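# Relay a wooden block from office bench to lab bench

## Task

Get the wooden block off the office bench and leave it resting on the lab bench. r1 begins inside the office and r2 in the corridor joining office and lab. The office door cannot be opened, but an open service window links the office to the corridor. The lab door only swings open by pushing while someone keeps the release button on the office wall pressed. At the finish the lab door must be closed, both grippers must have released, and the robots must have backed away. The block must stay put without a robot supporting it. Any robot falling over or ending up leaning means failure.

## Robot and tools

Robots: r1 and r2 are identical Hello Robot Stretch 4 units. Each has an omni-wheel base, a lift on a vertical mast, an arm that telescopes forward, a wrist with yaw, pitch and roll, and a two-finger gripper. Each is about 1.6 m tall, and its base rim lies within 0.23 m of the base origin. Each robot carries the cameras rN_head_camera, rN_head_left_camera, rN_head_right_camera and rN_wrist_camera.

Frames: each robot reports in its own base frame. The origin is on the floor under the base centre, with x forward, y left and z up. hand_pose is a point between the open fingertips, given in that frame, and the printed value may be slightly off. base_odometry is measured from where the base stood when the scene began. Neither robot knows where the other is except through images, lidar_m and wrist_depth_mm.

execute_actions(actions, cameras): actions is a list holding one action or none. An empty list just returns state and images. An action is an object keyed by "r1" and/or "r2", and each robot's entry is filled in separately.
- "base" takes one command, given as an offset from where the base last measured itself in the latest report. translate_m is metres straight ahead (forward positive), from -2 to 2. strafe_m is metres sideways (left positive), from -2 to 2. rotate_rad is radians on the spot (counter-clockwise positive), from -3.2 to 3.2.
- "joints" sets absolute targets by name. lift_m runs 0 to 1.2 m. arm_m runs 0 to 0.55 m of extension. wrist_yaw_rad runs -1.134 to 4.276, where 0 is forward, positive turns left and 3.14 is stowed; above 3.4 the arm may obstruct. wrist_pitch_rad runs -1.117 to 4.259, where 0 is level and 1.57 points down. wrist_roll_rad runs -1.117 to 4.259, where positive is clockwise seen from behind. gripper_m runs -0.038 to 0.141 m of fingertip gap, and values below 0 squeeze the fingers together. A joint target outside its range is clamped and flagged. Any other bad value or unknown key rejects the whole call.
- "pace" is "slow", "default", "fast" or "max". Base speed at these is 0.1/0.3/0.4/0.6 m/s and turning is 1/2/3/4 rad/s. Above lift_m 0.2 these are reduced, down to 0.3 m/s and 1 rad/s at full height.
- "contact_limits": {"arm_m": 0 to 0.75} sets how hard the arm may push before it stops. The default is 0.5.
- {"end_of_arm": "enable_torque"} is sent on its own. It re-enables wrist or gripper motors that faulted.
All motions in one action start together, and an action lasts at most 15 s. cameras lists the images wanted: null or ["all"] returns all, and [] returns none.

wait(seconds 0 to 10) lets time pass and returns state and images. zoom_image(camera, region [x0,y0,x1,y1] pixels, at most 504x504) enlarges part of the latest full image. read_manual gives only the licence texts. finished_scene(scene) ends the scene permanently and reports success, so call it only once the end state is stable.

Results:
- base_status and joint_status report "done", "off_target" (stopped short and may still be pushing), "contact_stop_at_<key>" (blocked, after which lift, arm or wheels go slack) or "limit_stop_at_<name>".
- limit_stop_at_tilt means a lean over 6 degrees. Everything goes slack until the lean drops.
- limit_stop_at_own_body is a self-collision guard, which often triggers with the gripper tilted up and rolled.
- torque_fault means a wrist motor went limp. Send enable_torque to recover.
- on_its_own lists things not commanded this call; "held at" gives the target being held.
- lidar_m gives 12 distances in 30-degree sectors counter-clockwise from straight ahead (1st ahead, 4th left, 7th behind, 10th right). A "-" means nothing seen, or something closer than 0.25 m.
- wrist_depth_mm is a 7x7 grid of depths from 100 to 2000 mm.
- motor_effort is a percentage, with the peak in brackets.
- base_tilt is in degrees, with a fixed bias of up to about 1.5.
- turned_by_wheels and turned_by_imu differing by more than 0.1 rad points to slip or a collision.
A stop reported in one call cancels the later motion calls in that same reply. Joints or bases left out of an action can keep pushing toward old targets.

Gripping: command a gap smaller than the object's width. gripper_m readings do not confirm a grasp, but a firm squeeze shows up in gripper effort. If the fingertips jam on a surface, lift the arm. To unfold at the start, send lift_m 0.4 with wrist_yaw_rad 0.

Likely plan: r1 passes the block through the service window to r2. r1 then holds the release button while r2 pushes the lab door open, carries the block in, sets it on the bench, lets go, backs off and closes the door.

Avoid: pressing robots against each other, since base-to-base contact plus a few more millimetres is a failure. Avoid driving or turning with over 1 kg held and arm_m above 0.2, and fast pace makes this worse. Avoid hard pushes with a raised gripper, and avoid dropping or slamming things. Two bases given the same command may end up about 3 cm apart over 1 m, so do not have both carry one load. A loose object may occasionally be nudged.

Each tool is called after "Call:" by a JSON object that holds its "method" and its "body".

## Session

Call:
{"method": "execute_actions", "body": {"actions": []}}

Scene clock: 0.00 s.
r1.base_odometry: x=+0.000 y=+0.000 heading=+0.000 (m, m, rad; r1's odometry frame)
r1.turned_by_wheels: +0.000 (rad since the last result)
r1.turned_by_imu: +0.000 (rad since the last result)
r1.base_tilt: forward=+0.9 right=-0.1 (deg)
r1.lidar_m: 0.89 0.90 1.19 1.37 1.41 1.82 3.39 0.94 0.91 3.32 1.12 0.96
r1.base_status: not commanded
r1.joint_positions: lift_m=+0.143 arm_m=+0.002 wrist_yaw_rad=+3.151 wrist_pitch_rad=+0.016 wrist_roll_rad=+0.014 gripper_m=+0.057
r1.joint_status: not commanded
r1.motor_effort: lift_m=+18 arm_m=-1 wrist_yaw_rad=+1 wrist_pitch_rad=-4 wrist_roll_rad=+1 gripper_m=-1 wheel_0=+0 wheel_1=+0 wheel_2=+0 (%)
r1.hand_pose: x=-0.1161 y=+0.0847 z=+0.3162 quat_wxyz=(-0.005, -0.008, +0.007, +1.000) (m; r1's base frame)
r1.wrist_depth_mm: - 140 - - - - 1708 / - 127 174 - - - 1756 / - 115 143 - - - 1808 / - 128 173 - - - 1756 / 138 168 - - - - 1808 / 1308 1618 211 1464 207 1430 1366 / 866 976 854 917 842 842 878
r2.base_odometry: x=+0.000 y=+0.000 heading=+0.000 (m, m, rad; r2's odometry frame)
r2.turned_by_wheels: +0.000 (rad since the last result)
r2.turned_by_imu: +0.000 (rad since the last result)
r2.base_tilt: forward=-0.3 right=+0.1 (deg)
r2.lidar_m: 0.95 0.90 0.88 0.94 1.10 1.05 1.01 0.81 0.77 0.83 1.12 2.94
r2.base_status: not commanded
r2.joint_positions: lift_m=+0.200 arm_m=+0.003 wrist_yaw_rad=+3.227 wrist_pitch_rad=+0.004 wrist_roll_rad=-0.005 gripper_m=+0.057
r2.joint_status: not commanded
r2.motor_effort: lift_m=+21 arm_m=+0 wrist_yaw_rad=+1 wrist_pitch_rad=-6 wrist_roll_rad=+0 gripper_m=-2 wheel_0=+0 wheel_1=+0 wheel_2=-1 (%)
r2.hand_pose: x=-0.1215 y=+0.0624 z=+0.3773 quat_wxyz=(-0.043, -0.002, -0.003, +0.999) (m; r2's base frame)
r2.wrist_depth_mm: - 131 1205 1308 1182 1042 917 / - 114 131 1336 1182 1025 946 / - 114 134 1336 1205 1042 931 / - 131 173 1336 1160 1042 931 / 133 931 1160 1336 1182 1025 931 / 223 917 196 1336 189 1042 946 / 220 931 991 139 946 891 904
pictures: r1_head_camera, r1_head_left_camera, r1_head_right_camera, r1_wrist_camera, r2_head_camera, r2_head_left_camera, r2_head_right_camera, r2_wrist_camera
Images, in order (width x height): r1_head_camera 420x560, r1_head_left_camera 420x672, r1_head_right_camera 420x672, r1_wrist_camera 616x392, r2_head_camera 420x560, r2_head_left_camera 420x672, r2_head_right_camera 420x672, r2_wrist_camera 616x392.

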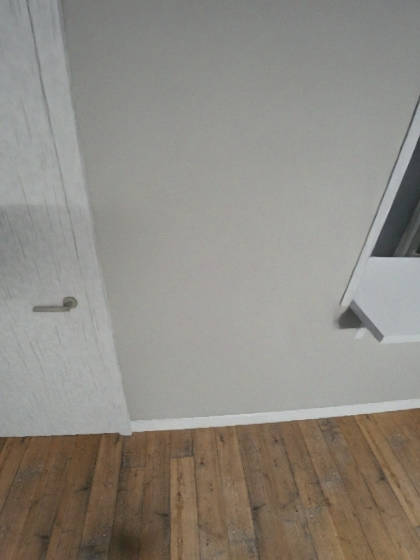

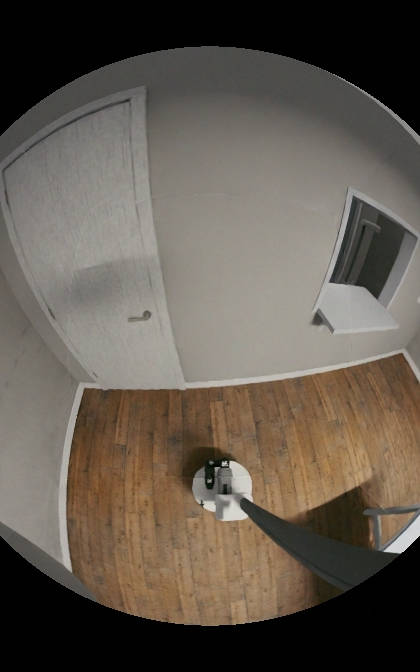

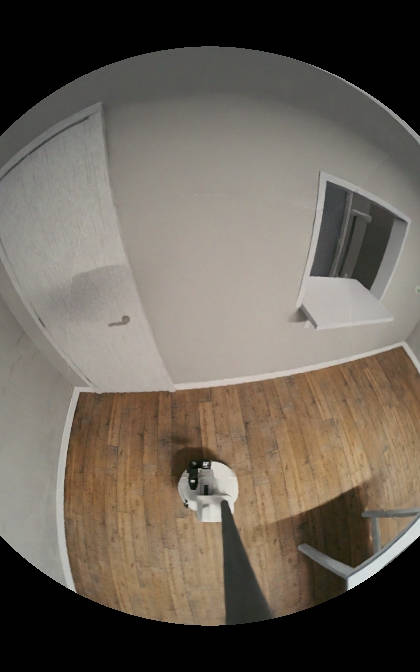

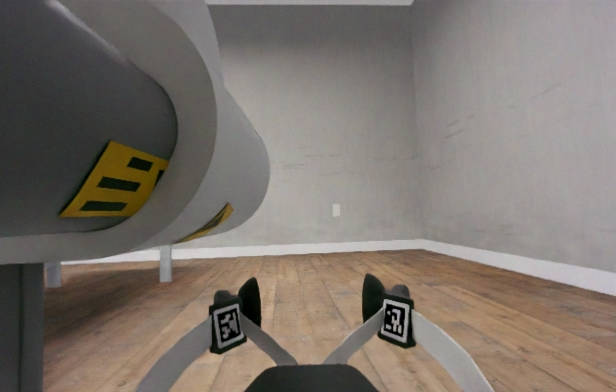

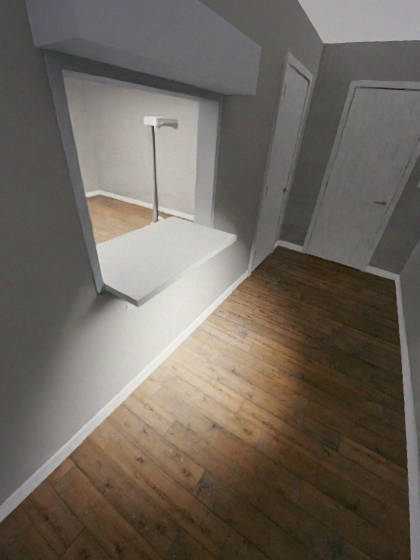

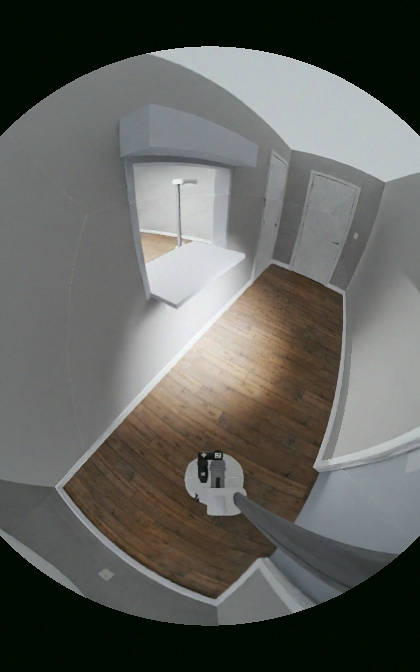

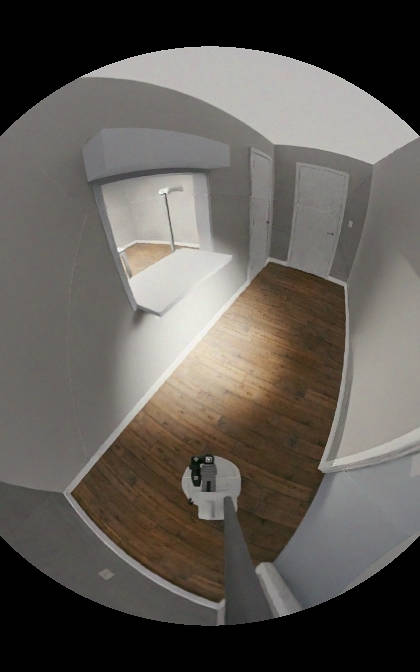

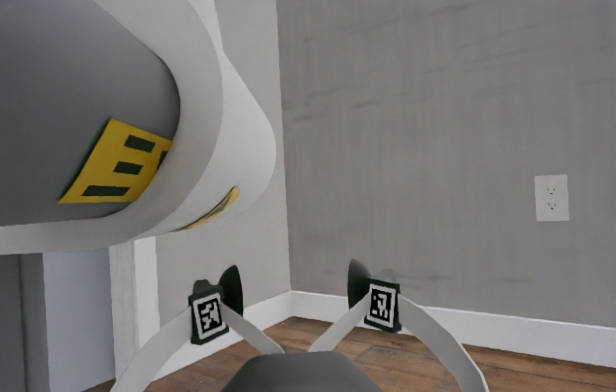

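Call:
{"method": "execute_actions", "body": {"actions": [{"r1":{"base":{"rotate_rad":-2.0},"joints":{"lift_m":0.75,"wrist_yaw_rad":0,"gripper_m":0.12},"pace":"fast"},"r2":{"base":{"rotate_rad":-2.1},"joints":{"lift_m":0.75,"wrist_yaw_rad":0,"gripper_m":0.12},"pace":"fast"}}], "cameras": ["r1_head_camera","r1_head_left_camera","r2_head_camera","r2_head_left_camera","r1_wrist_camera"]}}

Scene clock: 2.90 s.
r1.base_odometry: x=+0.000 y=+0.000 heading=-2.000 (m, m, rad; r1's odometry frame)
r1.turned_by_wheels: -2.000 (rad since the last result)
r1.turned_by_imu: -1.984 (rad since the last result)
r1.base_tilt: forward=+0.8 right=-0.2 (deg)
r1.lidar_m: 0.99 3.30 1.00 0.91 0.89 0.90 1.31 1.38 1.46 2.05 2.20 0.90
r1.base_status: done
r1.joint_positions: lift_m=+0.750 arm_m=+0.002 wrist_yaw_rad=+0.001 wrist_pitch_rad=+0.016 wrist_roll_rad=+0.014 gripper_m=+0.120
r1.joint_status: all done
r1.motor_effort: lift_m=+20(24) arm_m=-1(1) wrist_yaw_rad=+0(5) wrist_pitch_rad=-5(5) wrist_roll_rad=+0(1) gripper_m=-1(3) wheel_0=+2(11) wheel_1=+0(13) wheel_2=-2(11) (%)
r1.hand_pose: x=+0.4616 y=-0.0873 z=+0.9234 quat_wxyz=(+1.000, +0.007, +0.008, +0.000) (m; r1's base frame)
r1.wrist_depth_mm: - - - - - - - / - - - - - - - / - - - - - - - / - - - - - - - / - - - - - 1756 1661 / - - - 1229 820 668 854 / - - - 683 - 654 -
r2.base_odometry: x=+0.000 y=+0.000 heading=-2.100 (m, m, rad; r2's odometry frame)
r2.turned_by_wheels: -2.100 (rad since the last result)
r2.turned_by_imu: -2.067 (rad since the last result)
r2.base_tilt: forward=-0.2 right=+0.1 (deg)
r2.lidar_m: 0.79 0.82 1.10 3.05 0.95 0.90 0.87 0.97 1.10 1.07 1.00 0.80
r2.base_status: done
r2.joint_positions: lift_m=+0.750 arm_m=+0.003 wrist_yaw_rad=+0.001 wrist_pitch_rad=+0.004 wrist_roll_rad=-0.005 gripper_m=+0.120
r2.joint_status: all done
r2.motor_effort: lift_m=+23(29) arm_m=+0(0) wrist_yaw_rad=-1(6) wrist_pitch_rad=-5(7) wrist_roll_rad=+0(0) gripper_m=+0(1) wheel_0=+2(12) wheel_1=+2(11) wheel_2=+1(9) (%)
r2.hand_pose: x=+0.4619 y=-0.0873 z=+0.9269 quat_wxyz=(+1.000, -0.002, +0.002, +0.000) (m; r2's base frame)
r2.wrist_depth_mm: 585 585 585 591 591 585 554 / 585 591 591 591 597 585 549 / 580 580 585 591 591 591 554 / 585 580 580 591 597 597 564 / 580 585 591 591 591 597 564 / 585 215 585 585 213 591 569 / 580 580 591 143 597 591 564
pictures: r1_head_camera, r1_head_left_camera, r1_wrist_camera, r2_head_camera, r2_head_left_camera
camera_calibration (this result's frames):
r1_wrist_camera: T_world_to_cam=[[0.0171116, -0.999497, -0.0267084, -0.0644484], [0.0314378, 0.0272369, -0.999135, 0.980678], [0.999359, 0.0162571, 0.0318881, -0.263879], [0, 0, 0, 1]] pos_world=[0.233982, -0.0868367, 0.986523]
Images, in order (width x height): r1_head_camera 420x560, r1_head_left_camera 420x672, r1_wrist_camera 616x392, r2_head_camera 420x560, r2_head_left_camera 420x672.

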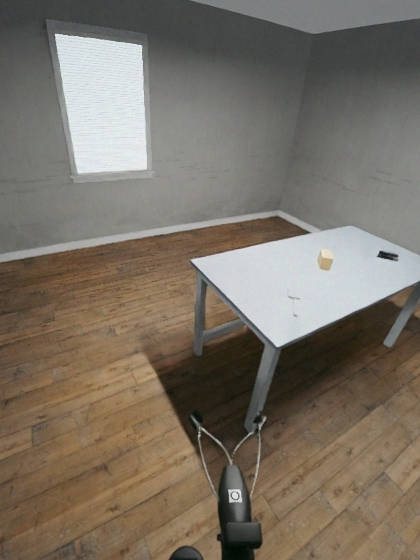

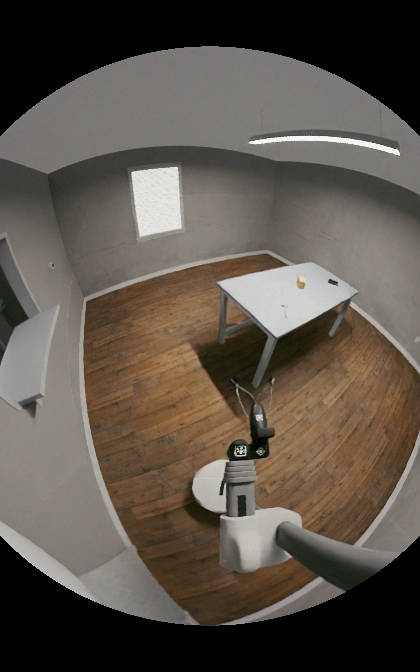

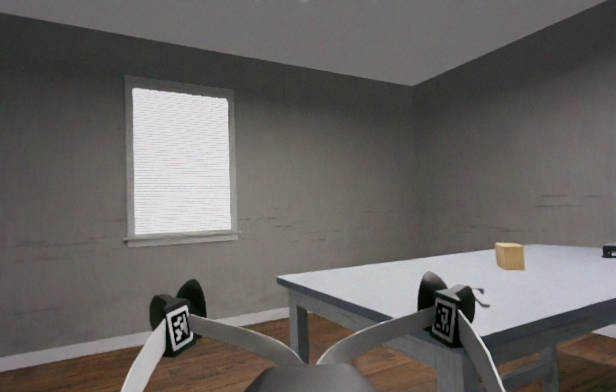

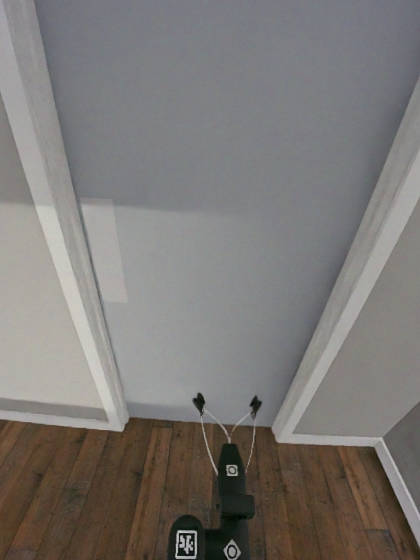

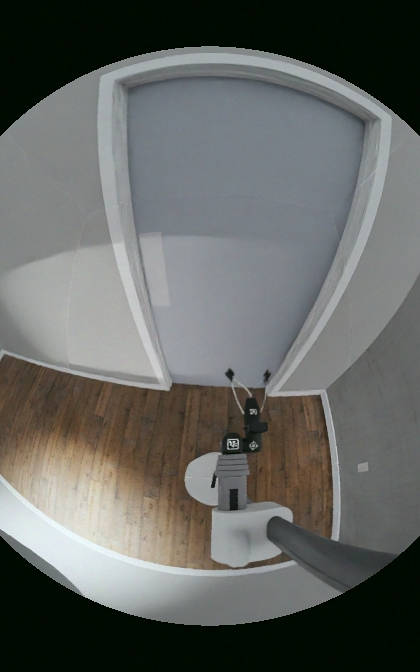

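Call:
{"method": "execute_actions", "body": {"actions": [{"r1":{"base":{"strafe_m":-0.74},"pace":"max"},"r2":{"base":{"strafe_m":0.95},"pace":"max"}}], "cameras": []}}

Call:
{"method": "execute_actions", "body": {"actions": [{"r1":{"base":{"translate_m":0.6},"joints":{"wrist_pitch_rad":0.4,"gripper_m":0.14},"pace":"max"},"r2":{"base":{"rotate_rad":3.17},"joints":{"lift_m":0.9},"pace":"max"}}], "cameras": ["r1_head_camera","r2_head_camera","r2_wrist_camera","r1_wrist_camera"]}}

Scene clock: 7.40 s.
r1.base_odometry: x=-0.673 y=+0.308 heading=-2.000 (m, m, rad; r1's odometry frame)
r1.turned_by_wheels: +0.000 (rad since the last result)
r1.turned_by_imu: -0.001 (rad since the last result)
r1.base_tilt: forward=+0.8 right=-0.1 (deg)
r1.lidar_m: 0.95 0.93 1.86 1.58 1.50 1.50 1.09 1.03 1.07 1.52 2.73 1.30
r1.base_status: done
r1.joint_positions: lift_m=+0.750 arm_m=+0.002 wrist_yaw_rad=+0.000 wrist_pitch_rad=+0.016 wrist_roll_rad=+0.014 gripper_m=+0.120
r1.joint_status: not commanded
r1.motor_effort: lift_m=+20(20) arm_m=-1(1) wrist_yaw_rad=+0(1) wrist_pitch_rad=-4(5) wrist_roll_rad=+1(1) gripper_m=+1(1) wheel_0=+1(14) wheel_1=-1(13) wheel_2=+0(1) (%)
r1.hand_pose: x=+0.4616 y=-0.0874 z=+0.9234 quat_wxyz=(+1.000, +0.007, +0.008, +0.000) (m; r1's base frame)
r1.wrist_depth_mm: - - - - - - - / - - - - - - - / - - - - - - - / - - - - - - - / - - - - 1921 - - / - 809 820 946 991 1308 - / 668 707 - - - - -
r2.base_odometry: x=+0.820 y=-0.479 heading=-2.099 (m, m, rad; r2's odometry frame)
r2.turned_by_wheels: +0.000 (rad since the last result)
r2.turned_by_imu: -0.002 (rad since the last result)
r2.base_tilt: forward=-0.2 right=+0.1 (deg)
r2.lidar_m: 0.75 0.80 1.17 2.67 1.18 0.64 0.63 0.65 1.29 2.01 1.18 0.77
r2.base_status: done
r2.joint_positions: lift_m=+0.750 arm_m=+0.003 wrist_yaw_rad=+0.000 wrist_pitch_rad=+0.004 wrist_roll_rad=-0.005 gripper_m=+0.120
r2.joint_status: not commanded
r2.motor_effort: lift_m=+23(24) arm_m=+0(0) wrist_yaw_rad=+1(1) wrist_pitch_rad=-6(6) wrist_roll_rad=+0(1) gripper_m=+0(1) wheel_0=+1(11) wheel_1=+0(13) wheel_2=+0(2) (%)
r2.hand_pose: x=+0.4619 y=-0.0874 z=+0.9269 quat_wxyz=(+1.000, -0.002, +0.002, +0.000) (m; r2's base frame)
r2.wrist_depth_mm: 544 554 549 559 559 559 559 / 549 554 559 554 554 559 554 / 554 549 549 559 559 564 549 / 549 554 554 554 559 559 554 / 549 559 559 564 549 559 559 / 554 214 554 549 213 559 554 / 554 554 559 143 564 559 549
pictures: none
No camera images: the call's "cameras" was empty. Leave "cameras" out to get every camera's image.

Scene clock: 10.27 s.
r1.base_odometry: x=-0.922 y=-0.238 heading=-2.000 (m, m, rad; r1's odometry frame)
r1.turned_by_wheels: +0.000 (rad since the last result)
r1.turned_by_imu: +0.000 (rad since the last result)
r1.base_tilt: forward=+0.8 right=+0.0 (deg)
r1.lidar_m: 0.44 0.39 0.42 1.72 1.82 1.85 1.63 1.55 1.63 2.25 2.43 0.57
r1.base_status: done
r1.joint_positions: lift_m=+0.750 arm_m=+0.002 wrist_yaw_rad=+0.000 wrist_pitch_rad=+0.402 wrist_roll_rad=+0.014 gripper_m=+0.140
r1.joint_status: all done
r1.motor_effort: lift_m=+20(20) arm_m=-1(1) wrist_yaw_rad=+2(1) wrist_pitch_rad=-3(5) wrist_roll_rad=+1(1) gripper_m=+1(3) wheel_0=+4(11) wheel_1=+3(8) wheel_2=-1(13) (%)
r1.hand_pose: x=+0.4387 y=-0.0874 z=+0.8152 quat_wxyz=(+0.980, +0.007, +0.200, -0.001) (m; r1's base frame)
r1.wrist_depth_mm: - - - - - - 1983 / - - - - - - - / - - - 854 960 820 878 / 627 597 591 574 554 544 574 / 418 418 407 399 399 508 1983 / 324 290 310 340 439 211 1499 / 260 259 347 151 1255 1205 1182
r2.base_odometry: x=+0.820 y=-0.479 heading=+1.070 (m, m, rad; r2's odometry frame)
r2.turned_by_wheels: +3.169 (rad since the last result)
r2.turned_by_imu: +3.120 (rad since the last result)
r2.base_tilt: forward=-0.2 right=+0.2 (deg)
r2.lidar_m: 0.62 0.65 1.33 1.99 1.11 0.79 0.76 0.80 1.20 2.66 1.16 0.66
r2.base_status: done
r2.joint_positions: lift_m=+0.900 arm_m=+0.003 wrist_yaw_rad=+0.000 wrist_pitch_rad=+0.004 wrist_roll_rad=-0.005 gripper_m=+0.120
r2.joint_status: all done
r2.motor_effort: lift_m=+23(29) arm_m=+0(0) wrist_yaw_rad=+0(0) wrist_pitch_rad=-5(6) wrist_roll_rad=+0(1) gripper_m=+0(1) wheel_0=-3(5) wheel_1=-2(8) wheel_2=-3(9) (%)
r2.hand_pose: x=+0.4619 y=-0.0874 z=+1.0770 quat_wxyz=(+1.000, -0.002, +0.002, +0.000) (m; r2's base frame)
r2.wrist_depth_mm: 640 - - - - - 723 / 647 - - - - - 741 / 647 - - - - - 741 / 647 - - - - - 741 / 654 - - - - - - / 654 215 750 732 213 621 661 / 535 480 504 143 480 445 455
pictures: r1_head_camera, r1_wrist_camera, r2_head_camera, r2_wrist_camera
camera_calibration (this result's frames):
r1_wrist_camera: T_world_to_cam=[[0.00537924, -0.999505, -0.0309812, -0.0584506], [-0.346844, 0.0271934, -0.937529, 0.989043], [0.937907, 0.0157888, -0.346526, 0.0979452], [0, 0, 0, 1]] pos_world=[0.251494, -0.0868636, 0.959386]
r2_wrist_camera: T_world_to_cam=[[-0.026226, -0.998236, -0.0532699, -0.0202838], [-0.00535455, 0.0534278, -0.998557, 1.14101], [0.999642, -0.0259029, -0.0067463, -0.236626], [0, 0, 0, 1]] pos_world=[0.242119, -0.0873388, 1.13669]
Images, in order (width x height): r1_head_camera 420x560, r1_wrist_camera 616x392, r2_head_camera 420x560, r2_wrist_camera 616x392.

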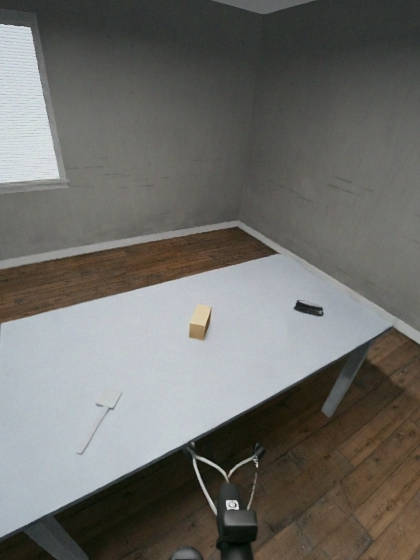

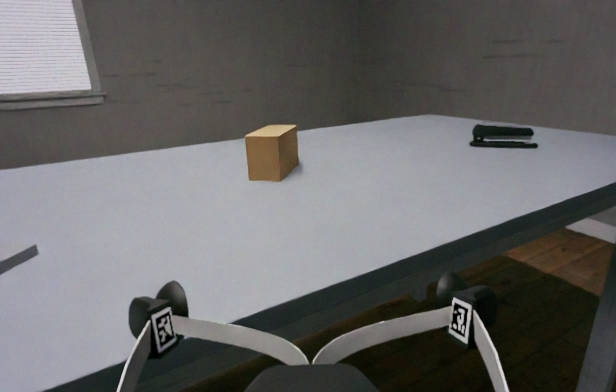

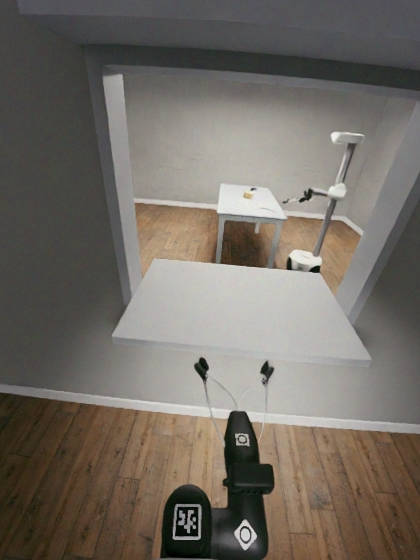

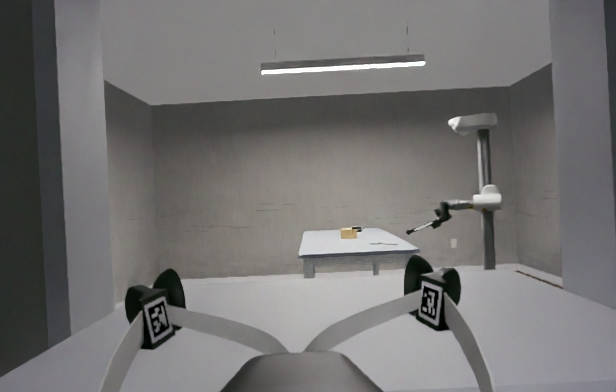

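Call:
{"method": "execute_actions", "body": {"actions": [{"r1":{"base":{"strafe_m":0.12},"joints":{"wrist_yaw_rad":-0.2,"arm_m":0.33}},"r2":{"joints":{"wrist_pitch_rad":0.4,"gripper_m":0.14}}}], "cameras": ["r1_head_camera","r1_wrist_camera"]}}

Scene clock: 12.73 s.
r1.base_odometry: x=-0.813 y=-0.288 heading=-2.000 (m, m, rad; r1's odometry frame)
r1.turned_by_wheels: +0.000 (rad since the last result)
r1.turned_by_imu: +0.001 (rad since the last result)
r1.base_tilt: forward=+0.9 right=-0.1 (deg)
r1.lidar_m: 0.35 0.33 0.36 1.62 1.73 1.78 1.71 1.60 1.69 2.36 1.36 0.49
r1.base_status: done
r1.joint_positions: lift_m=+0.750 arm_m=+0.329 wrist_yaw_rad=-0.200 wrist_pitch_rad=+0.402 wrist_roll_rad=+0.014 gripper_m=+0.140
r1.joint_status: all done
r1.motor_effort: lift_m=+20(20) arm_m=+5(5) wrist_yaw_rad=+2(6) wrist_pitch_rad=-4(4) wrist_roll_rad=+2(0) gripper_m=+0(1) wheel_0=-4(12) wheel_1=+2(12) wheel_2=+0(1) (%)
r1.hand_pose: x=+0.7429 y=-0.1384 z=+0.8152 quat_wxyz=(+0.975, +0.027, +0.198, -0.099) (m; r1's base frame)
r1.wrist_depth_mm: - - - - - - 1863 / - - - - - - 1863 / - - - - 946 904 1808 / - 603 539 480 554 539 525 / 418 413 382 355 392 382 379 / 320 287 306 303 301 210 293 / 256 242 246 151 244 233 240
r2.base_odometry: x=+0.820 y=-0.479 heading=+1.070 (m, m, rad; r2's odometry frame)
r2.turned_by_wheels: +0.000 (rad since the last result)
r2.turned_by_imu: +0.000 (rad since the last result)
r2.base_tilt: forward=-0.2 right=+0.2 (deg)
r2.lidar_m: 0.62 0.67 1.37 2.02 1.14 0.79 0.76 0.81 1.20 2.66 1.15 0.66
r2.base_status: not commanded
r2.joint_positions: lift_m=+0.900 arm_m=+0.003 wrist_yaw_rad=+0.000 wrist_pitch_rad=+0.402 wrist_roll_rad=-0.005 gripper_m=+0.140
r2.joint_status: all done
r2.motor_effort: lift_m=+23(23) arm_m=+0(0) wrist_yaw_rad=+0(1) wrist_pitch_rad=-4(5) wrist_roll_rad=+1(1) gripper_m=+0(1) wheel_0=-3(3) wheel_1=-2(2) wheel_2=-3(2) (%)
r2.hand_pose: x=+0.4389 y=-0.0874 z=+0.9652 quat_wxyz=(+0.980, -0.002, +0.200, +0.001) (m; r2's base frame)
r2.wrist_depth_mm: 603 - - - - - - / 615 - - - - - - / 640 768 759 732 723 691 668 / 512 500 488 480 473 466 455 / 723 723 715 723 715 715 723 / 778 202 750 759 750 759 778 / 842 831 820 140 831 831 831
pictures: r1_head_camera, r1_wrist_camera
camera_calibration (this result's frames):
r1_wrist_camera: T_world_to_cam=[[-0.193217, -0.980667, -0.0309826, 0.0391003], [-0.334768, 0.0955749, -0.937441, 1.09631], [0.922279, -0.170757, -0.346763, -0.200627], [0, 0, 0, 1]] pos_world=[0.559598, -0.100694, 0.959366]
Images, in order (width x height): r1_head_camera 420x560, r1_wrist_camera 616x392.

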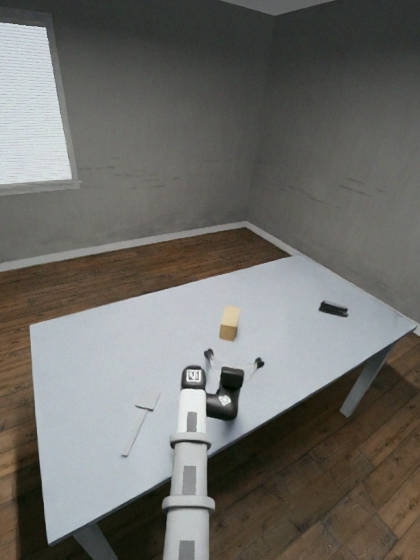

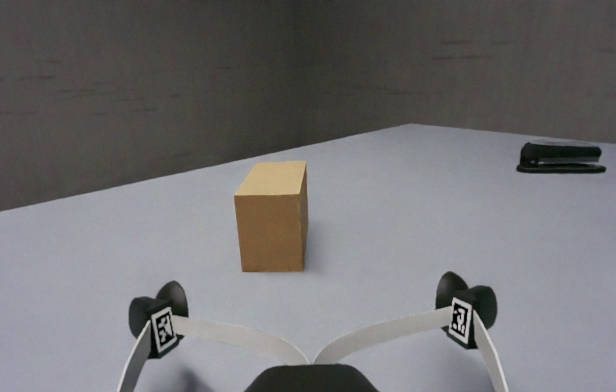

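Call:
{"method": "execute_actions", "body": {"actions": [{"r1":{"joints":{"arm_m":0.51,"lift_m":0.74}}}], "cameras": ["r1_wrist_camera"]}}

Call:
{"method": "execute_actions", "body": {"actions": [{"r1":{"joints":{"gripper_m":0.0}}}], "cameras": ["r1_wrist_camera","r1_head_camera"]}}

Scene clock: 14.63 s.
r1.base_odometry: x=-0.813 y=-0.288 heading=-2.000 (m, m, rad; r1's odometry frame)
r1.turned_by_wheels: +0.000 (rad since the last result)
r1.turned_by_imu: +0.001 (rad since the last result)
r1.base_tilt: forward=+0.8 right=-0.1 (deg)
r1.lidar_m: 0.37 0.33 0.34 1.60 1.70 1.77 1.71 1.61 1.70 2.35 1.37 0.48
r1.base_status: not commanded
r1.joint_positions: lift_m=+0.740 arm_m=+0.509 wrist_yaw_rad=-0.200 wrist_pitch_rad=+0.402 wrist_roll_rad=+0.014 gripper_m=+0.140
r1.joint_status: all done
r1.motor_effort: lift_m=+15(19) arm_m=+5(4) wrist_yaw_rad=+1(1) wrist_pitch_rad=-4(4) wrist_roll_rad=+0(1) gripper_m=-2(2) wheel_0=-4(4) wheel_1=+2(2) wheel_2=+0(0) (%)
r1.hand_pose: x=+0.9228 y=-0.1384 z=+0.8055 quat_wxyz=(+0.975, +0.027, +0.198, -0.099) (m; r1's base frame)
r1.wrist_depth_mm: - - - - - - 1756 / - - - - - - 1756 / - - - - 891 866 1708 / - - 549 539 521 504 496 / 397 387 379 207 366 359 357 / 301 273 211 166 272 212 277 / 243 230 229 149 227 221 226
r2.base_odometry: x=+0.820 y=-0.479 heading=+1.070 (m, m, rad; r2's odometry frame)
r2.turned_by_wheels: +0.000 (rad since the last result)
r2.turned_by_imu: +0.000 (rad since the last result)
r2.base_tilt: forward=-0.2 right=+0.1 (deg)
r2.lidar_m: 0.61 0.66 1.35 1.98 1.16 0.79 0.77 0.80 1.19 2.67 1.16 0.67
r2.base_status: not commanded
r2.joint_positions: lift_m=+0.900 arm_m=+0.003 wrist_yaw_rad=+0.000 wrist_pitch_rad=+0.402 wrist_roll_rad=-0.005 gripper_m=+0.140
r2.joint_status: not commanded
r2.motor_effort: lift_m=+23(23) arm_m=+0(0) wrist_yaw_rad=+1(0) wrist_pitch_rad=-5(5) wrist_roll_rad=+0(0) gripper_m=+0(0) wheel_0=-3(3) wheel_1=-2(2) wheel_2=-3(2) (%)
r2.hand_pose: x=+0.4389 y=-0.0874 z=+0.9652 quat_wxyz=(+0.980, -0.002, +0.200, +0.001) (m; r2's base frame)
r2.wrist_depth_mm: 603 - - - - - - / 609 - - - - - - / 647 759 759 723 715 707 654 / 508 508 488 484 473 462 452 / 723 723 732 723 732 715 723 / 768 202 750 759 741 759 768 / 820 831 809 141 842 842 831
pictures: r1_wrist_camera
camera_calibration (this result's frames):
r1_wrist_camera: T_world_to_cam=[[-0.19331, -0.980648, -0.0309828, 0.0736343], [-0.334864, 0.0956263, -0.937402, 1.14758], [0.922224, -0.170834, -0.346869, -0.369776], [0, 0, 0, 1]] pos_world=[0.739534, -0.1007, 0.949761]
Images, in order (width x height): r1_wrist_camera 616x392.

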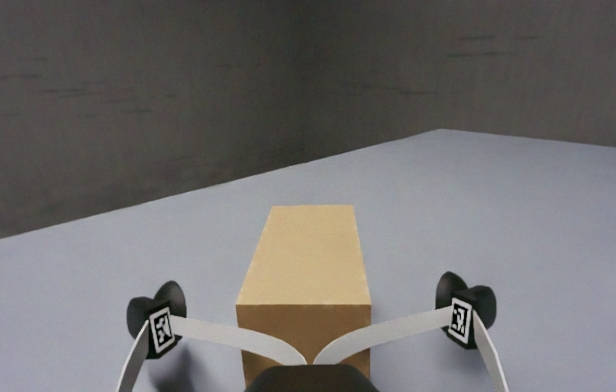

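Scene clock: 17.00 s.
r1.base_odometry: x=-0.813 y=-0.288 heading=-2.000 (m, m, rad; r1's odometry frame)
r1.turned_by_wheels: +0.000 (rad since the last result)
r1.turned_by_imu: +0.001 (rad since the last result)
r1.base_tilt: forward=+0.7 right=-0.1 (deg)
r1.lidar_m: 0.36 0.33 0.33 1.59 1.73 1.77 1.70 1.60 1.69 2.34 1.38 0.50
r1.base_status: not commanded
r1.joint_positions: lift_m=+0.740 arm_m=+0.509 wrist_yaw_rad=-0.200 wrist_pitch_rad=+0.405 wrist_roll_rad=+0.014 gripper_m=+0.001
r1.joint_status: all done
r1.motor_effort: lift_m=+15(16) arm_m=+5(5) wrist_yaw_rad=+2(2) wrist_pitch_rad=-14(14) wrist_roll_rad=+1(0) gripper_m=-24(20) wheel_0=-4(4) wheel_1=+2(2) wheel_2=+0(0) (%)
r1.hand_pose: x=+0.9225 y=-0.1383 z=+0.8046 quat_wxyz=(+0.974, +0.027, +0.200, -0.099) (m; r1's base frame)
r1.wrist_depth_mm: - - - - - - 1708 / - - - - - - 1756 / - - - - 866 820 1708 / - - 539 530 504 500 484 / 389 382 370 193 359 353 347 / 298 291 181 151 177 276 272 / 241 162 176 156 212 164 225
r2.base_odometry: x=+0.820 y=-0.479 heading=+1.070 (m, m, rad; r2's odometry frame)
r2.turned_by_wheels: +0.000 (rad since the last result)
r2.turned_by_imu: +0.000 (rad since the last result)
r2.base_tilt: forward=-0.3 right=+0.2 (deg)
r2.lidar_m: 0.60 0.67 1.30 1.98 1.15 0.77 0.77 0.81 1.21 2.65 1.15 0.66
r2.base_status: not commanded
r2.joint_positions: lift_m=+0.900 arm_m=+0.003 wrist_yaw_rad=+0.000 wrist_pitch_rad=+0.402 wrist_roll_rad=-0.005 gripper_m=+0.140
r2.joint_status: not commanded
r2.motor_effort: lift_m=+23(23) arm_m=+0(0) wrist_yaw_rad=-2(2) wrist_pitch_rad=-4(4) wrist_roll_rad=-1(0) gripper_m=+0(0) wheel_0=-3(3) wheel_1=-2(2) wheel_2=-2(2) (%)
r2.hand_pose: x=+0.4389 y=-0.0874 z=+0.9652 quat_wxyz=(+0.980, -0.002, +0.200, +0.001) (m; r2's base frame)
r2.wrist_depth_mm: 597 - - - - - - / 609 - - - - - - / 640 759 759 750 715 691 668 / 512 496 488 484 469 466 452 / 741 723 732 732 715 715 723 / 759 203 750 759 741 741 778 / 820 831 831 141 831 842 842
pictures: r1_head_camera, r1_wrist_camera
camera_calibration (this result's frames):
r1_wrist_camera: T_world_to_cam=[[-0.193408, -0.980629, -0.0309999, 0.0737289], [-0.337883, 0.0962374, -0.936255, 1.14856], [0.921102, -0.170605, -0.349951, -0.366265], [0, 0, 0, 1]] pos_world=[0.739706, -0.10072, 0.949454]
Images, in order (width x height): r1_head_camera 420x560, r1_wrist_camera 616x392.

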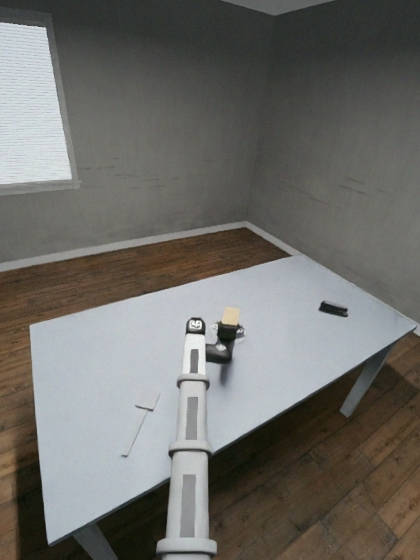

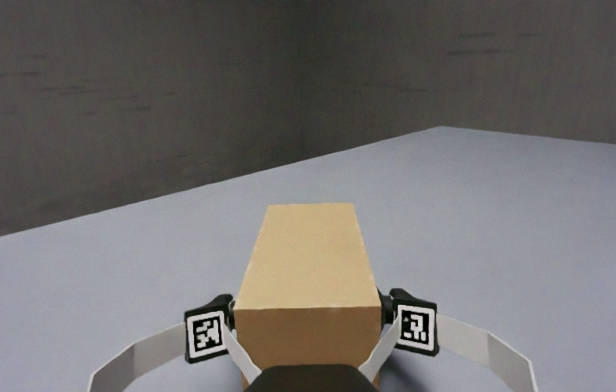

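Call:
{"method": "execute_actions", "body": {"actions": [{"r1":{"base":{"translate_m":-0.08},"joints":{"lift_m":0.95,"arm_m":0.0,"wrist_yaw_rad":0}}}], "cameras": []}}

Call:
{"method": "execute_actions", "body": {"actions": [{"r1":{"base":{"rotate_rad":2.15},"pace":"fast"}}], "cameras": []}}

Call:
{"method": "execute_actions", "body": {"actions": [{"r1":{"base":{"translate_m":0.85},"pace":"max"}}], "cameras": ["r1_head_right_camera","r1_head_camera","r2_head_camera"]}}

Scene clock: 19.97 s.
r1.base_odometry: x=-0.780 y=-0.215 heading=-2.000 (m, m, rad; r1's odometry frame)
r1.turned_by_wheels: -0.001 (rad since the last result)
r1.turned_by_imu: +0.001 (rad since the last result)
r1.base_tilt: forward=+0.9 right=-0.1 (deg)
r1.lidar_m: 0.42 0.41 2.12 1.61 1.67 1.75 1.62 1.54 1.63 2.24 2.57 0.63
r1.base_status: done
r1.joint_positions: lift_m=+0.950 arm_m=+0.003 wrist_yaw_rad=+0.000 wrist_pitch_rad=+0.406 wrist_roll_rad=+0.014 gripper_m=+0.001
r1.joint_status: all done
joint sent to its limit — the command would take r1.arm_m past its lower limit, so that joint was sent only as far as its limit.
r1.motor_effort: lift_m=+22(23) arm_m=-5(5) wrist_yaw_rad=+2(10) wrist_pitch_rad=-14(16) wrist_roll_rad=+0(2) gripper_m=-22(23) wheel_0=-5(9) wheel_1=-2(5) wheel_2=+0(12) (%)
r1.hand_pose: x=+0.4389 y=-0.0875 z=+1.0140 quat_wxyz=(+0.979, +0.007, +0.202, -0.001) (m; r1's base frame)
r1.wrist_depth_mm: - - - - - - - / - - - - - - - / - - - - - - - / - - - 1160 1118 1078 1042 / 866 842 831 193 798 788 778 / 661 640 181 151 177 609 1618 / 530 162 177 156 473 165 1430
r2.base_odometry: x=+0.820 y=-0.479 heading=+1.070 (m, m, rad; r2's odometry frame)
r2.turned_by_wheels: +0.000 (rad since the last result)
r2.turned_by_imu: +0.000 (rad since the last result)
r2.base_tilt: forward=-0.2 right=+0.1 (deg)
r2.lidar_m: 0.61 0.68 1.34 2.00 1.15 0.78 0.75 0.82 1.19 2.65 1.15 0.63
r2.base_status: not commanded
r2.joint_positions: lift_m=+0.900 arm_m=+0.003 wrist_yaw_rad=+0.000 wrist_pitch_rad=+0.402 wrist_roll_rad=-0.005 gripper_m=+0.140
r2.joint_status: not commanded
r2.motor_effort: lift_m=+23(23) arm_m=+0(0) wrist_yaw_rad=+0(0) wrist_pitch_rad=-4(5) wrist_roll_rad=+0(1) gripper_m=-1(0) wheel_0=-3(3) wheel_1=-2(2) wheel_2=-3(2) (%)
r2.hand_pose: x=+0.4389 y=-0.0874 z=+0.9652 quat_wxyz=(+0.980, -0.002, +0.200, +0.001) (m; r2's base frame)
r2.wrist_depth_mm: 609 - - - - - - / 609 - - - - - - / 647 778 759 741 715 707 661 / 508 504 488 477 477 469 459 / 723 723 732 715 723 715 723 / 778 202 759 759 759 750 788 / 831 831 809 140 842 831 831
pictures: none
No camera images: the call's "cameras" was empty. Leave "cameras" out to get every camera's image.

Scene clock: 22.47 s.
r1.base_odometry: x=-0.780 y=-0.215 heading=+0.149 (m, m, rad; r1's odometry frame)
r1.turned_by_wheels: +2.149 (rad since the last result)
r1.turned_by_imu: +2.135 (rad since the last result)
r1.base_tilt: forward=+0.8 right=-0.1 (deg)
r1.lidar_m: 1.69 1.76 1.60 1.53 1.65 2.35 2.57 0.60 0.43 0.40 2.00 1.59
r1.base_status: done
r1.joint_positions: lift_m=+0.950 arm_m=+0.003 wrist_yaw_rad=+0.000 wrist_pitch_rad=+0.406 wrist_roll_rad=+0.014 gripper_m=+0.001
r1.joint_status: not commanded
r1.motor_effort: lift_m=+21(22) arm_m=-5(5) wrist_yaw_rad=+1(2) wrist_pitch_rad=-16(14) wrist_roll_rad=+1(2) gripper_m=-21(23) wheel_0=-4(10) wheel_1=-5(8) wheel_2=+0(9) (%)
r1.hand_pose: x=+0.4389 y=-0.0874 z=+1.0141 quat_wxyz=(+0.979, +0.007, +0.201, -0.001) (m; r1's base frame)
r1.wrist_depth_mm: 1397 1366 1366 1336 1366 - - / 1499 1464 1430 1499 1397 - - / 1499 1537 1537 1537 1537 1499 1430 / 1661 1618 1661 1537 1576 1537 1537 / 1808 1756 1756 193 1661 1661 1661 / 1808 1863 181 152 176 1808 1756 / 1576 161 176 156 1430 158 1499
r2.base_odometry: x=+0.820 y=-0.479 heading=+1.070 (m, m, rad; r2's odometry frame)
r2.turned_by_wheels: +0.000 (rad since the last result)
r2.turned_by_imu: +0.000 (rad since the last result)
r2.base_tilt: forward=-0.2 right=+0.2 (deg)
r2.lidar_m: 0.61 0.69 1.33 2.00 1.13 0.75 0.76 0.80 1.19 2.65 1.16 0.63
r2.base_status: not commanded
r2.joint_positions: lift_m=+0.900 arm_m=+0.003 wrist_yaw_rad=+0.000 wrist_pitch_rad=+0.402 wrist_roll_rad=-0.005 gripper_m=+0.140
r2.joint_status: not commanded
r2.motor_effort: lift_m=+23(23) arm_m=+0(0) wrist_yaw_rad=+0(1) wrist_pitch_rad=-4(5) wrist_roll_rad=+0(0) gripper_m=+2(0) wheel_0=-3(3) wheel_1=-2(1) wheel_2=-2(2) (%)
r2.hand_pose: x=+0.4389 y=-0.0874 z=+0.9652 quat_wxyz=(+0.980, -0.002, +0.200, +0.001) (m; r2's base frame)
r2.wrist_depth_mm: 609 - - - - - - / 609 - - - - - - / 640 768 759 732 707 699 668 / 508 500 492 484 477 466 455 / 723 723 723 732 715 715 732 / 778 202 741 768 750 750 778 / 831 809 809 140 842 842 831
pictures: none
No camera images: the call's "cameras" was empty. Leave "cameras" out to get every camera's image.

Scene clock: 26.20 s.
r1.base_odometry: x=+0.060 y=-0.088 heading=+0.149 (m, m, rad; r1's odometry frame)
r1.turned_by_wheels: +0.000 (rad since the last result)
r1.turned_by_imu: +0.000 (rad since the last result)
r1.base_tilt: forward=+0.7 right=+0.0 (deg)
r1.lidar_m: 0.83 0.88 1.26 1.50 1.58 2.28 1.67 0.90 1.13 2.86 0.90 0.88
r1.base_status: done
r1.joint_positions: lift_m=+0.950 arm_m=+0.003 wrist_yaw_rad=+0.000 wrist_pitch_rad=+0.406 wrist_roll_rad=+0.014 gripper_m=+0.001
r1.joint_status: not commanded
r1.motor_effort: lift_m=+21(21) arm_m=-5(5) wrist_yaw_rad=+1(1) wrist_pitch_rad=-15(15) wrist_roll_rad=+1(1) gripper_m=-24(23) wheel_0=+3(9) wheel_1=+3(8) wheel_2=-1(13) (%)
r1.hand_pose: x=+0.4389 y=-0.0874 z=+1.0141 quat_wxyz=(+0.979, +0.007, +0.201, -0.001) (m; r1's base frame)
r1.wrist_depth_mm: 574 585 569 569 559 559 554 / 603 615 615 597 597 591 585 / 634 647 640 634 627 621 609 / 661 691 683 654 661 654 640 / 715 723 707 194 683 691 676 / 768 759 182 152 176 732 715 / 820 161 177 156 788 165 768
r2.base_odometry: x=+0.820 y=-0.479 heading=+1.070 (m, m, rad; r2's odometry frame)
r2.turned_by_wheels: +0.000 (rad since the last result)
r2.turned_by_imu: +0.000 (rad since the last result)
r2.base_tilt: forward=-0.2 right=+0.1 (deg)
r2.lidar_m: 0.61 0.68 1.29 1.99 1.15 0.78 0.76 0.82 1.15 2.66 1.11 0.64
r2.base_status: not commanded
r2.joint_positions: lift_m=+0.900 arm_m=+0.003 wrist_yaw_rad=+0.000 wrist_pitch_rad=+0.402 wrist_roll_rad=-0.005 gripper_m=+0.140
r2.joint_status: not commanded
r2.motor_effort: lift_m=+23(23) arm_m=+0(0) wrist_yaw_rad=+0(1) wrist_pitch_rad=-5(4) wrist_roll_rad=+0(0) gripper_m=+0(0) wheel_0=-3(3) wheel_1=-2(2) wheel_2=-2(2) (%)
r2.hand_pose: x=+0.4389 y=-0.0874 z=+0.9652 quat_wxyz=(+0.980, -0.002, +0.200, +0.001) (m; r2's base frame)
r2.wrist_depth_mm: 609 - - - - - 1537 / 615 - - - - - 1138 / 640 768 750 723 707 699 668 / 512 504 492 484 473 466 459 / 723 732 723 723 723 707 723 / 768 202 750 768 750 759 768 / 831 820 820 140 831 842 842
pictures: r1_head_camera, r1_head_right_camera, r2_head_camera
Images, in order (width x height): r1_head_camera 420x560, r1_head_right_camera 420x672, r2_head_camera 420x560.

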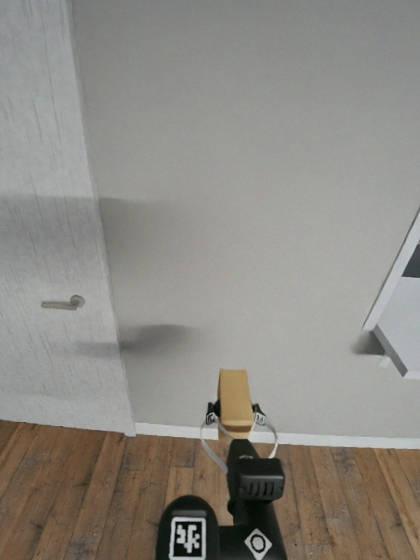

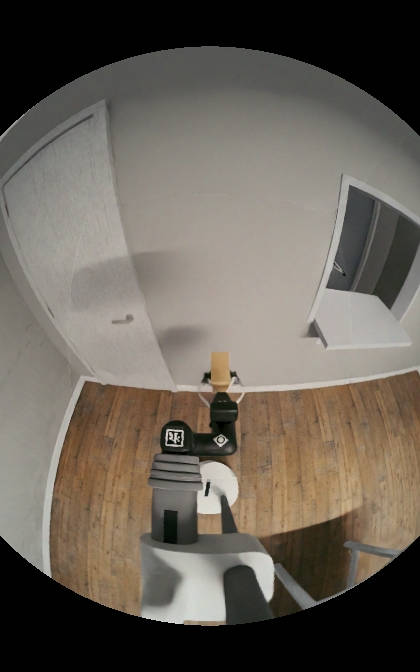

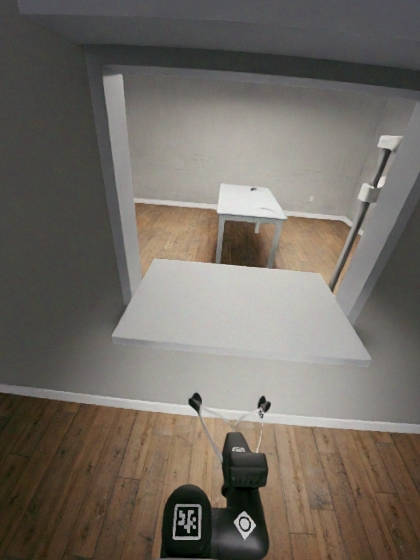

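Call:
{"method": "execute_actions", "body": {"actions": [{"r1":{"base":{"strafe_m":-1.02},"pace":"max"}}], "cameras": []}}

Call:
{"method": "execute_actions", "body": {"actions": [{"r1":{"base":{"rotate_rad":-0.05},"joints":{"arm_m":0.42,"lift_m":0.92}}}], "cameras": ["r1_head_right_camera","r1_wrist_camera","r2_head_camera","r2_wrist_camera"]}}

Scene clock: 30.60 s.
r1.base_odometry: x=+0.212 y=-1.097 heading=+0.149 (m, m, rad; r1's odometry frame)
r1.turned_by_wheels: +0.000 (rad since the last result)
r1.turned_by_imu: -0.001 (rad since the last result)
r1.base_tilt: forward=+0.9 right=-0.1 (deg)
r1.lidar_m: 0.58 0.62 1.23 2.51 2.65 0.81 0.78 2.97 2.25 2.19 1.10 0.58
r1.base_status: done
r1.joint_positions: lift_m=+0.950 arm_m=+0.003 wrist_yaw_rad=+0.000 wrist_pitch_rad=+0.406 wrist_roll_rad=+0.014 gripper_m=+0.001
r1.joint_status: not commanded
r1.motor_effort: lift_m=+21(21) arm_m=-4(5) wrist_yaw_rad=+2(1) wrist_pitch_rad=-14(15) wrist_roll_rad=+1(1) gripper_m=-25(23) wheel_0=+2(14) wheel_1=-2(14) wheel_2=+0(1) (%)
r1.hand_pose: x=+0.4388 y=-0.0874 z=+1.0141 quat_wxyz=(+0.979, +0.007, +0.202, -0.001) (m; r1's base frame)
r1.wrist_depth_mm: 627 - - - - - - / 621 - - - - - - / 609 - - - - - - / 640 732 723 699 676 668 634 / 521 517 500 193 480 477 462 / 436 430 181 152 177 402 399 / 778 162 176 156 723 691 691
r2.base_odometry: x=+0.820 y=-0.479 heading=+1.070 (m, m, rad; r2's odometry frame)
r2.turned_by_wheels: +0.000 (rad since the last result)
r2.turned_by_imu: -0.001 (rad since the last result)
r2.base_tilt: forward=-0.3 right=+0.1 (deg)
r2.lidar_m: 0.62 0.67 1.29 2.01 1.16 0.79 0.75 0.83 1.19 2.66 1.16 0.64
r2.base_status: not commanded
r2.joint_positions: lift_m=+0.900 arm_m=+0.003 wrist_yaw_rad=+0.000 wrist_pitch_rad=+0.402 wrist_roll_rad=-0.005 gripper_m=+0.140
r2.joint_status: not commanded
r2.motor_effort: lift_m=+23(23) arm_m=+0(0) wrist_yaw_rad=+0(0) wrist_pitch_rad=-4(5) wrist_roll_rad=+0(0) gripper_m=+2(1) wheel_0=-3(3) wheel_1=-2(2) wheel_2=-2(2) (%)
r2.hand_pose: x=+0.4389 y=-0.0874 z=+0.9652 quat_wxyz=(+0.980, -0.002, +0.200, +0.001) (m; r2's base frame)
r2.wrist_depth_mm: 603 - - 1464 - - - / 615 - - - - - - / 654 778 750 723 723 699 668 / 504 500 492 488 469 462 455 / 723 715 715 732 715 715 723 / 768 203 750 759 750 750 778 / 831 831 831 140 831 831 831
pictures: none
No camera images: the call's "cameras" was empty. Leave "cameras" out to get every camera's image.

Scene clock: 32.93 s.
r1.base_odometry: x=+0.212 y=-1.097 heading=+0.100 (m, m, rad; r1's odometry frame)
r1.turned_by_wheels: -0.049 (rad since the last result)
r1.turned_by_imu: -0.047 (rad since the last result)
r1.base_tilt: forward=+0.8 right=+0.0 (deg)
r1.lidar_m: 0.56 0.61 1.16 2.53 2.62 0.82 0.75 3.16 2.29 2.21 1.16 0.61
r1.base_status: done
r1.joint_positions: lift_m=+0.920 arm_m=+0.419 wrist_yaw_rad=+0.000 wrist_pitch_rad=+0.406 wrist_roll_rad=+0.014 gripper_m=+0.001
r1.joint_status: all done
r1.motor_effort: lift_m=+16(18) arm_m=+5(4) wrist_yaw_rad=+1(3) wrist_pitch_rad=-15(15) wrist_roll_rad=+1(2) gripper_m=-22(21) wheel_0=+7(7) wheel_1=+4(6) wheel_2=+2(6) (%)
r1.hand_pose: x=+0.8551 y=-0.0874 z=+0.9845 quat_wxyz=(+0.979, +0.007, +0.201, -0.001) (m; r1's base frame)
r1.wrist_depth_mm: 1808 1863 1808 1138 1863 1921 1921 / 1921 1863 1921 1160 1983 1983 - / 1983 - - - - - - / - - - - - - - / 452 442 433 193 413 407 404 / 343 340 182 152 177 319 315 / 278 162 176 155 245 165 259
r2.base_odometry: x=+0.820 y=-0.479 heading=+1.070 (m, m, rad; r2's odometry frame)
r2.turned_by_wheels: +0.000 (rad since the last result)
r2.turned_by_imu: +0.000 (rad since the last result)
r2.base_tilt: forward=-0.2 right=+0.2 (deg)
r2.lidar_m: 0.60 0.68 1.30 2.01 1.13 0.80 0.76 0.81 1.18 2.66 1.17 0.66
r2.base_status: not commanded
r2.joint_positions: lift_m=+0.900 arm_m=+0.003 wrist_yaw_rad=+0.000 wrist_pitch_rad=+0.402 wrist_roll_rad=-0.005 gripper_m=+0.140
r2.joint_status: not commanded
r2.motor_effort: lift_m=+23(23) arm_m=+0(0) wrist_yaw_rad=+0(1) wrist_pitch_rad=-4(5) wrist_roll_rad=+0(1) gripper_m=+0(1) wheel_0=-3(3) wheel_1=-2(2) wheel_2=-3(3) (%)
r2.hand_pose: x=+0.4389 y=-0.0874 z=+0.9652 quat_wxyz=(+0.980, -0.002, +0.200, +0.001) (m; r2's base frame)
r2.wrist_depth_mm: 603 - - 1464 - - - / 615 - - - - - - / 647 768 759 676 707 691 668 / 508 500 488 484 473 466 459 / 715 741 732 715 723 715 723 / 768 202 750 778 750 750 788 / 831 809 809 140 831 831 820
pictures: r1_head_right_camera, r1_wrist_camera, r2_head_camera, r2_wrist_camera
camera_calibration (this result's frames):
r1_wrist_camera: T_world_to_cam=[[0.00536483, -0.999505, -0.0310064, -0.0553807], [-0.350515, 0.0271601, -0.936163, 1.29398], [0.936542, 0.0158906, -0.350196, -0.229221], [0, 0, 0, 1]] pos_world=[0.668531, -0.0868553, 1.12938]
r2_wrist_camera: T_world_to_cam=[[-0.04484, -0.998237, -0.0389004, -0.0325463], [-0.392116, 0.0534014, -0.918364, 1.12163], [0.918822, -0.025926, -0.393819, 0.194662], [0, 0, 0, 1]] pos_world=[0.259491, -0.0873389, 1.10546]
Images, in order (width x height): r1_head_right_camera 420x672, r1_wrist_camera 616x392, r2_head_camera 420x560, r2_wrist_camera 616x392.

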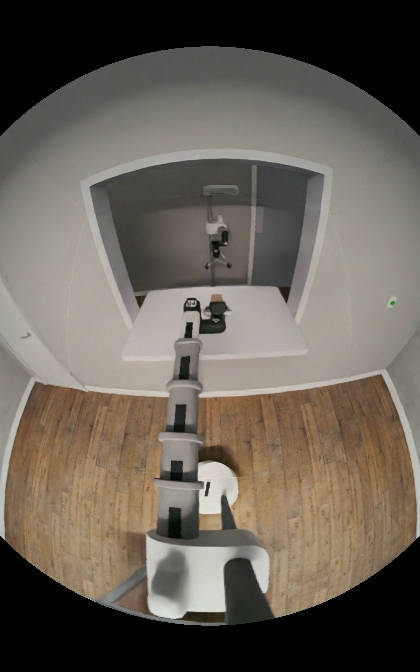

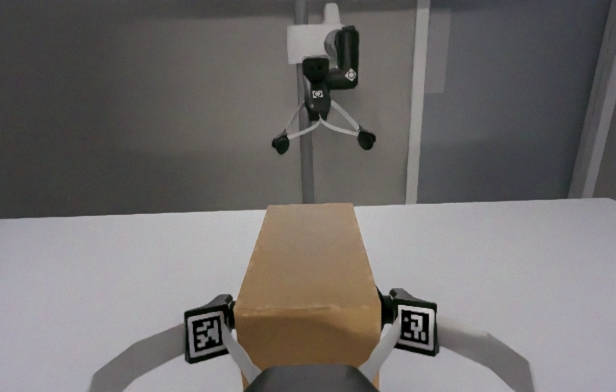

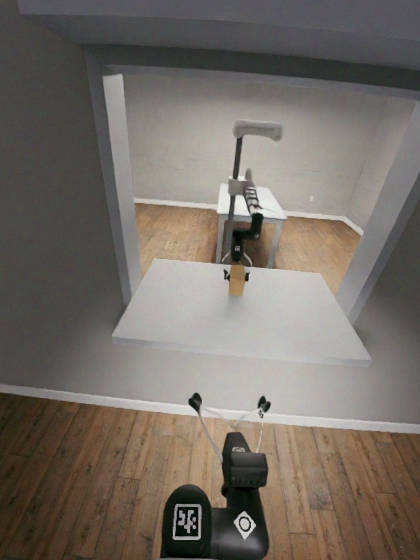

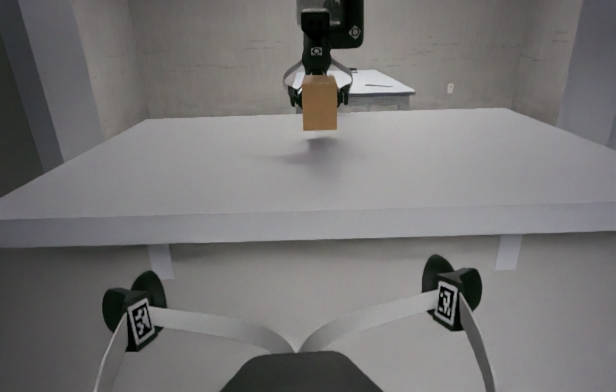

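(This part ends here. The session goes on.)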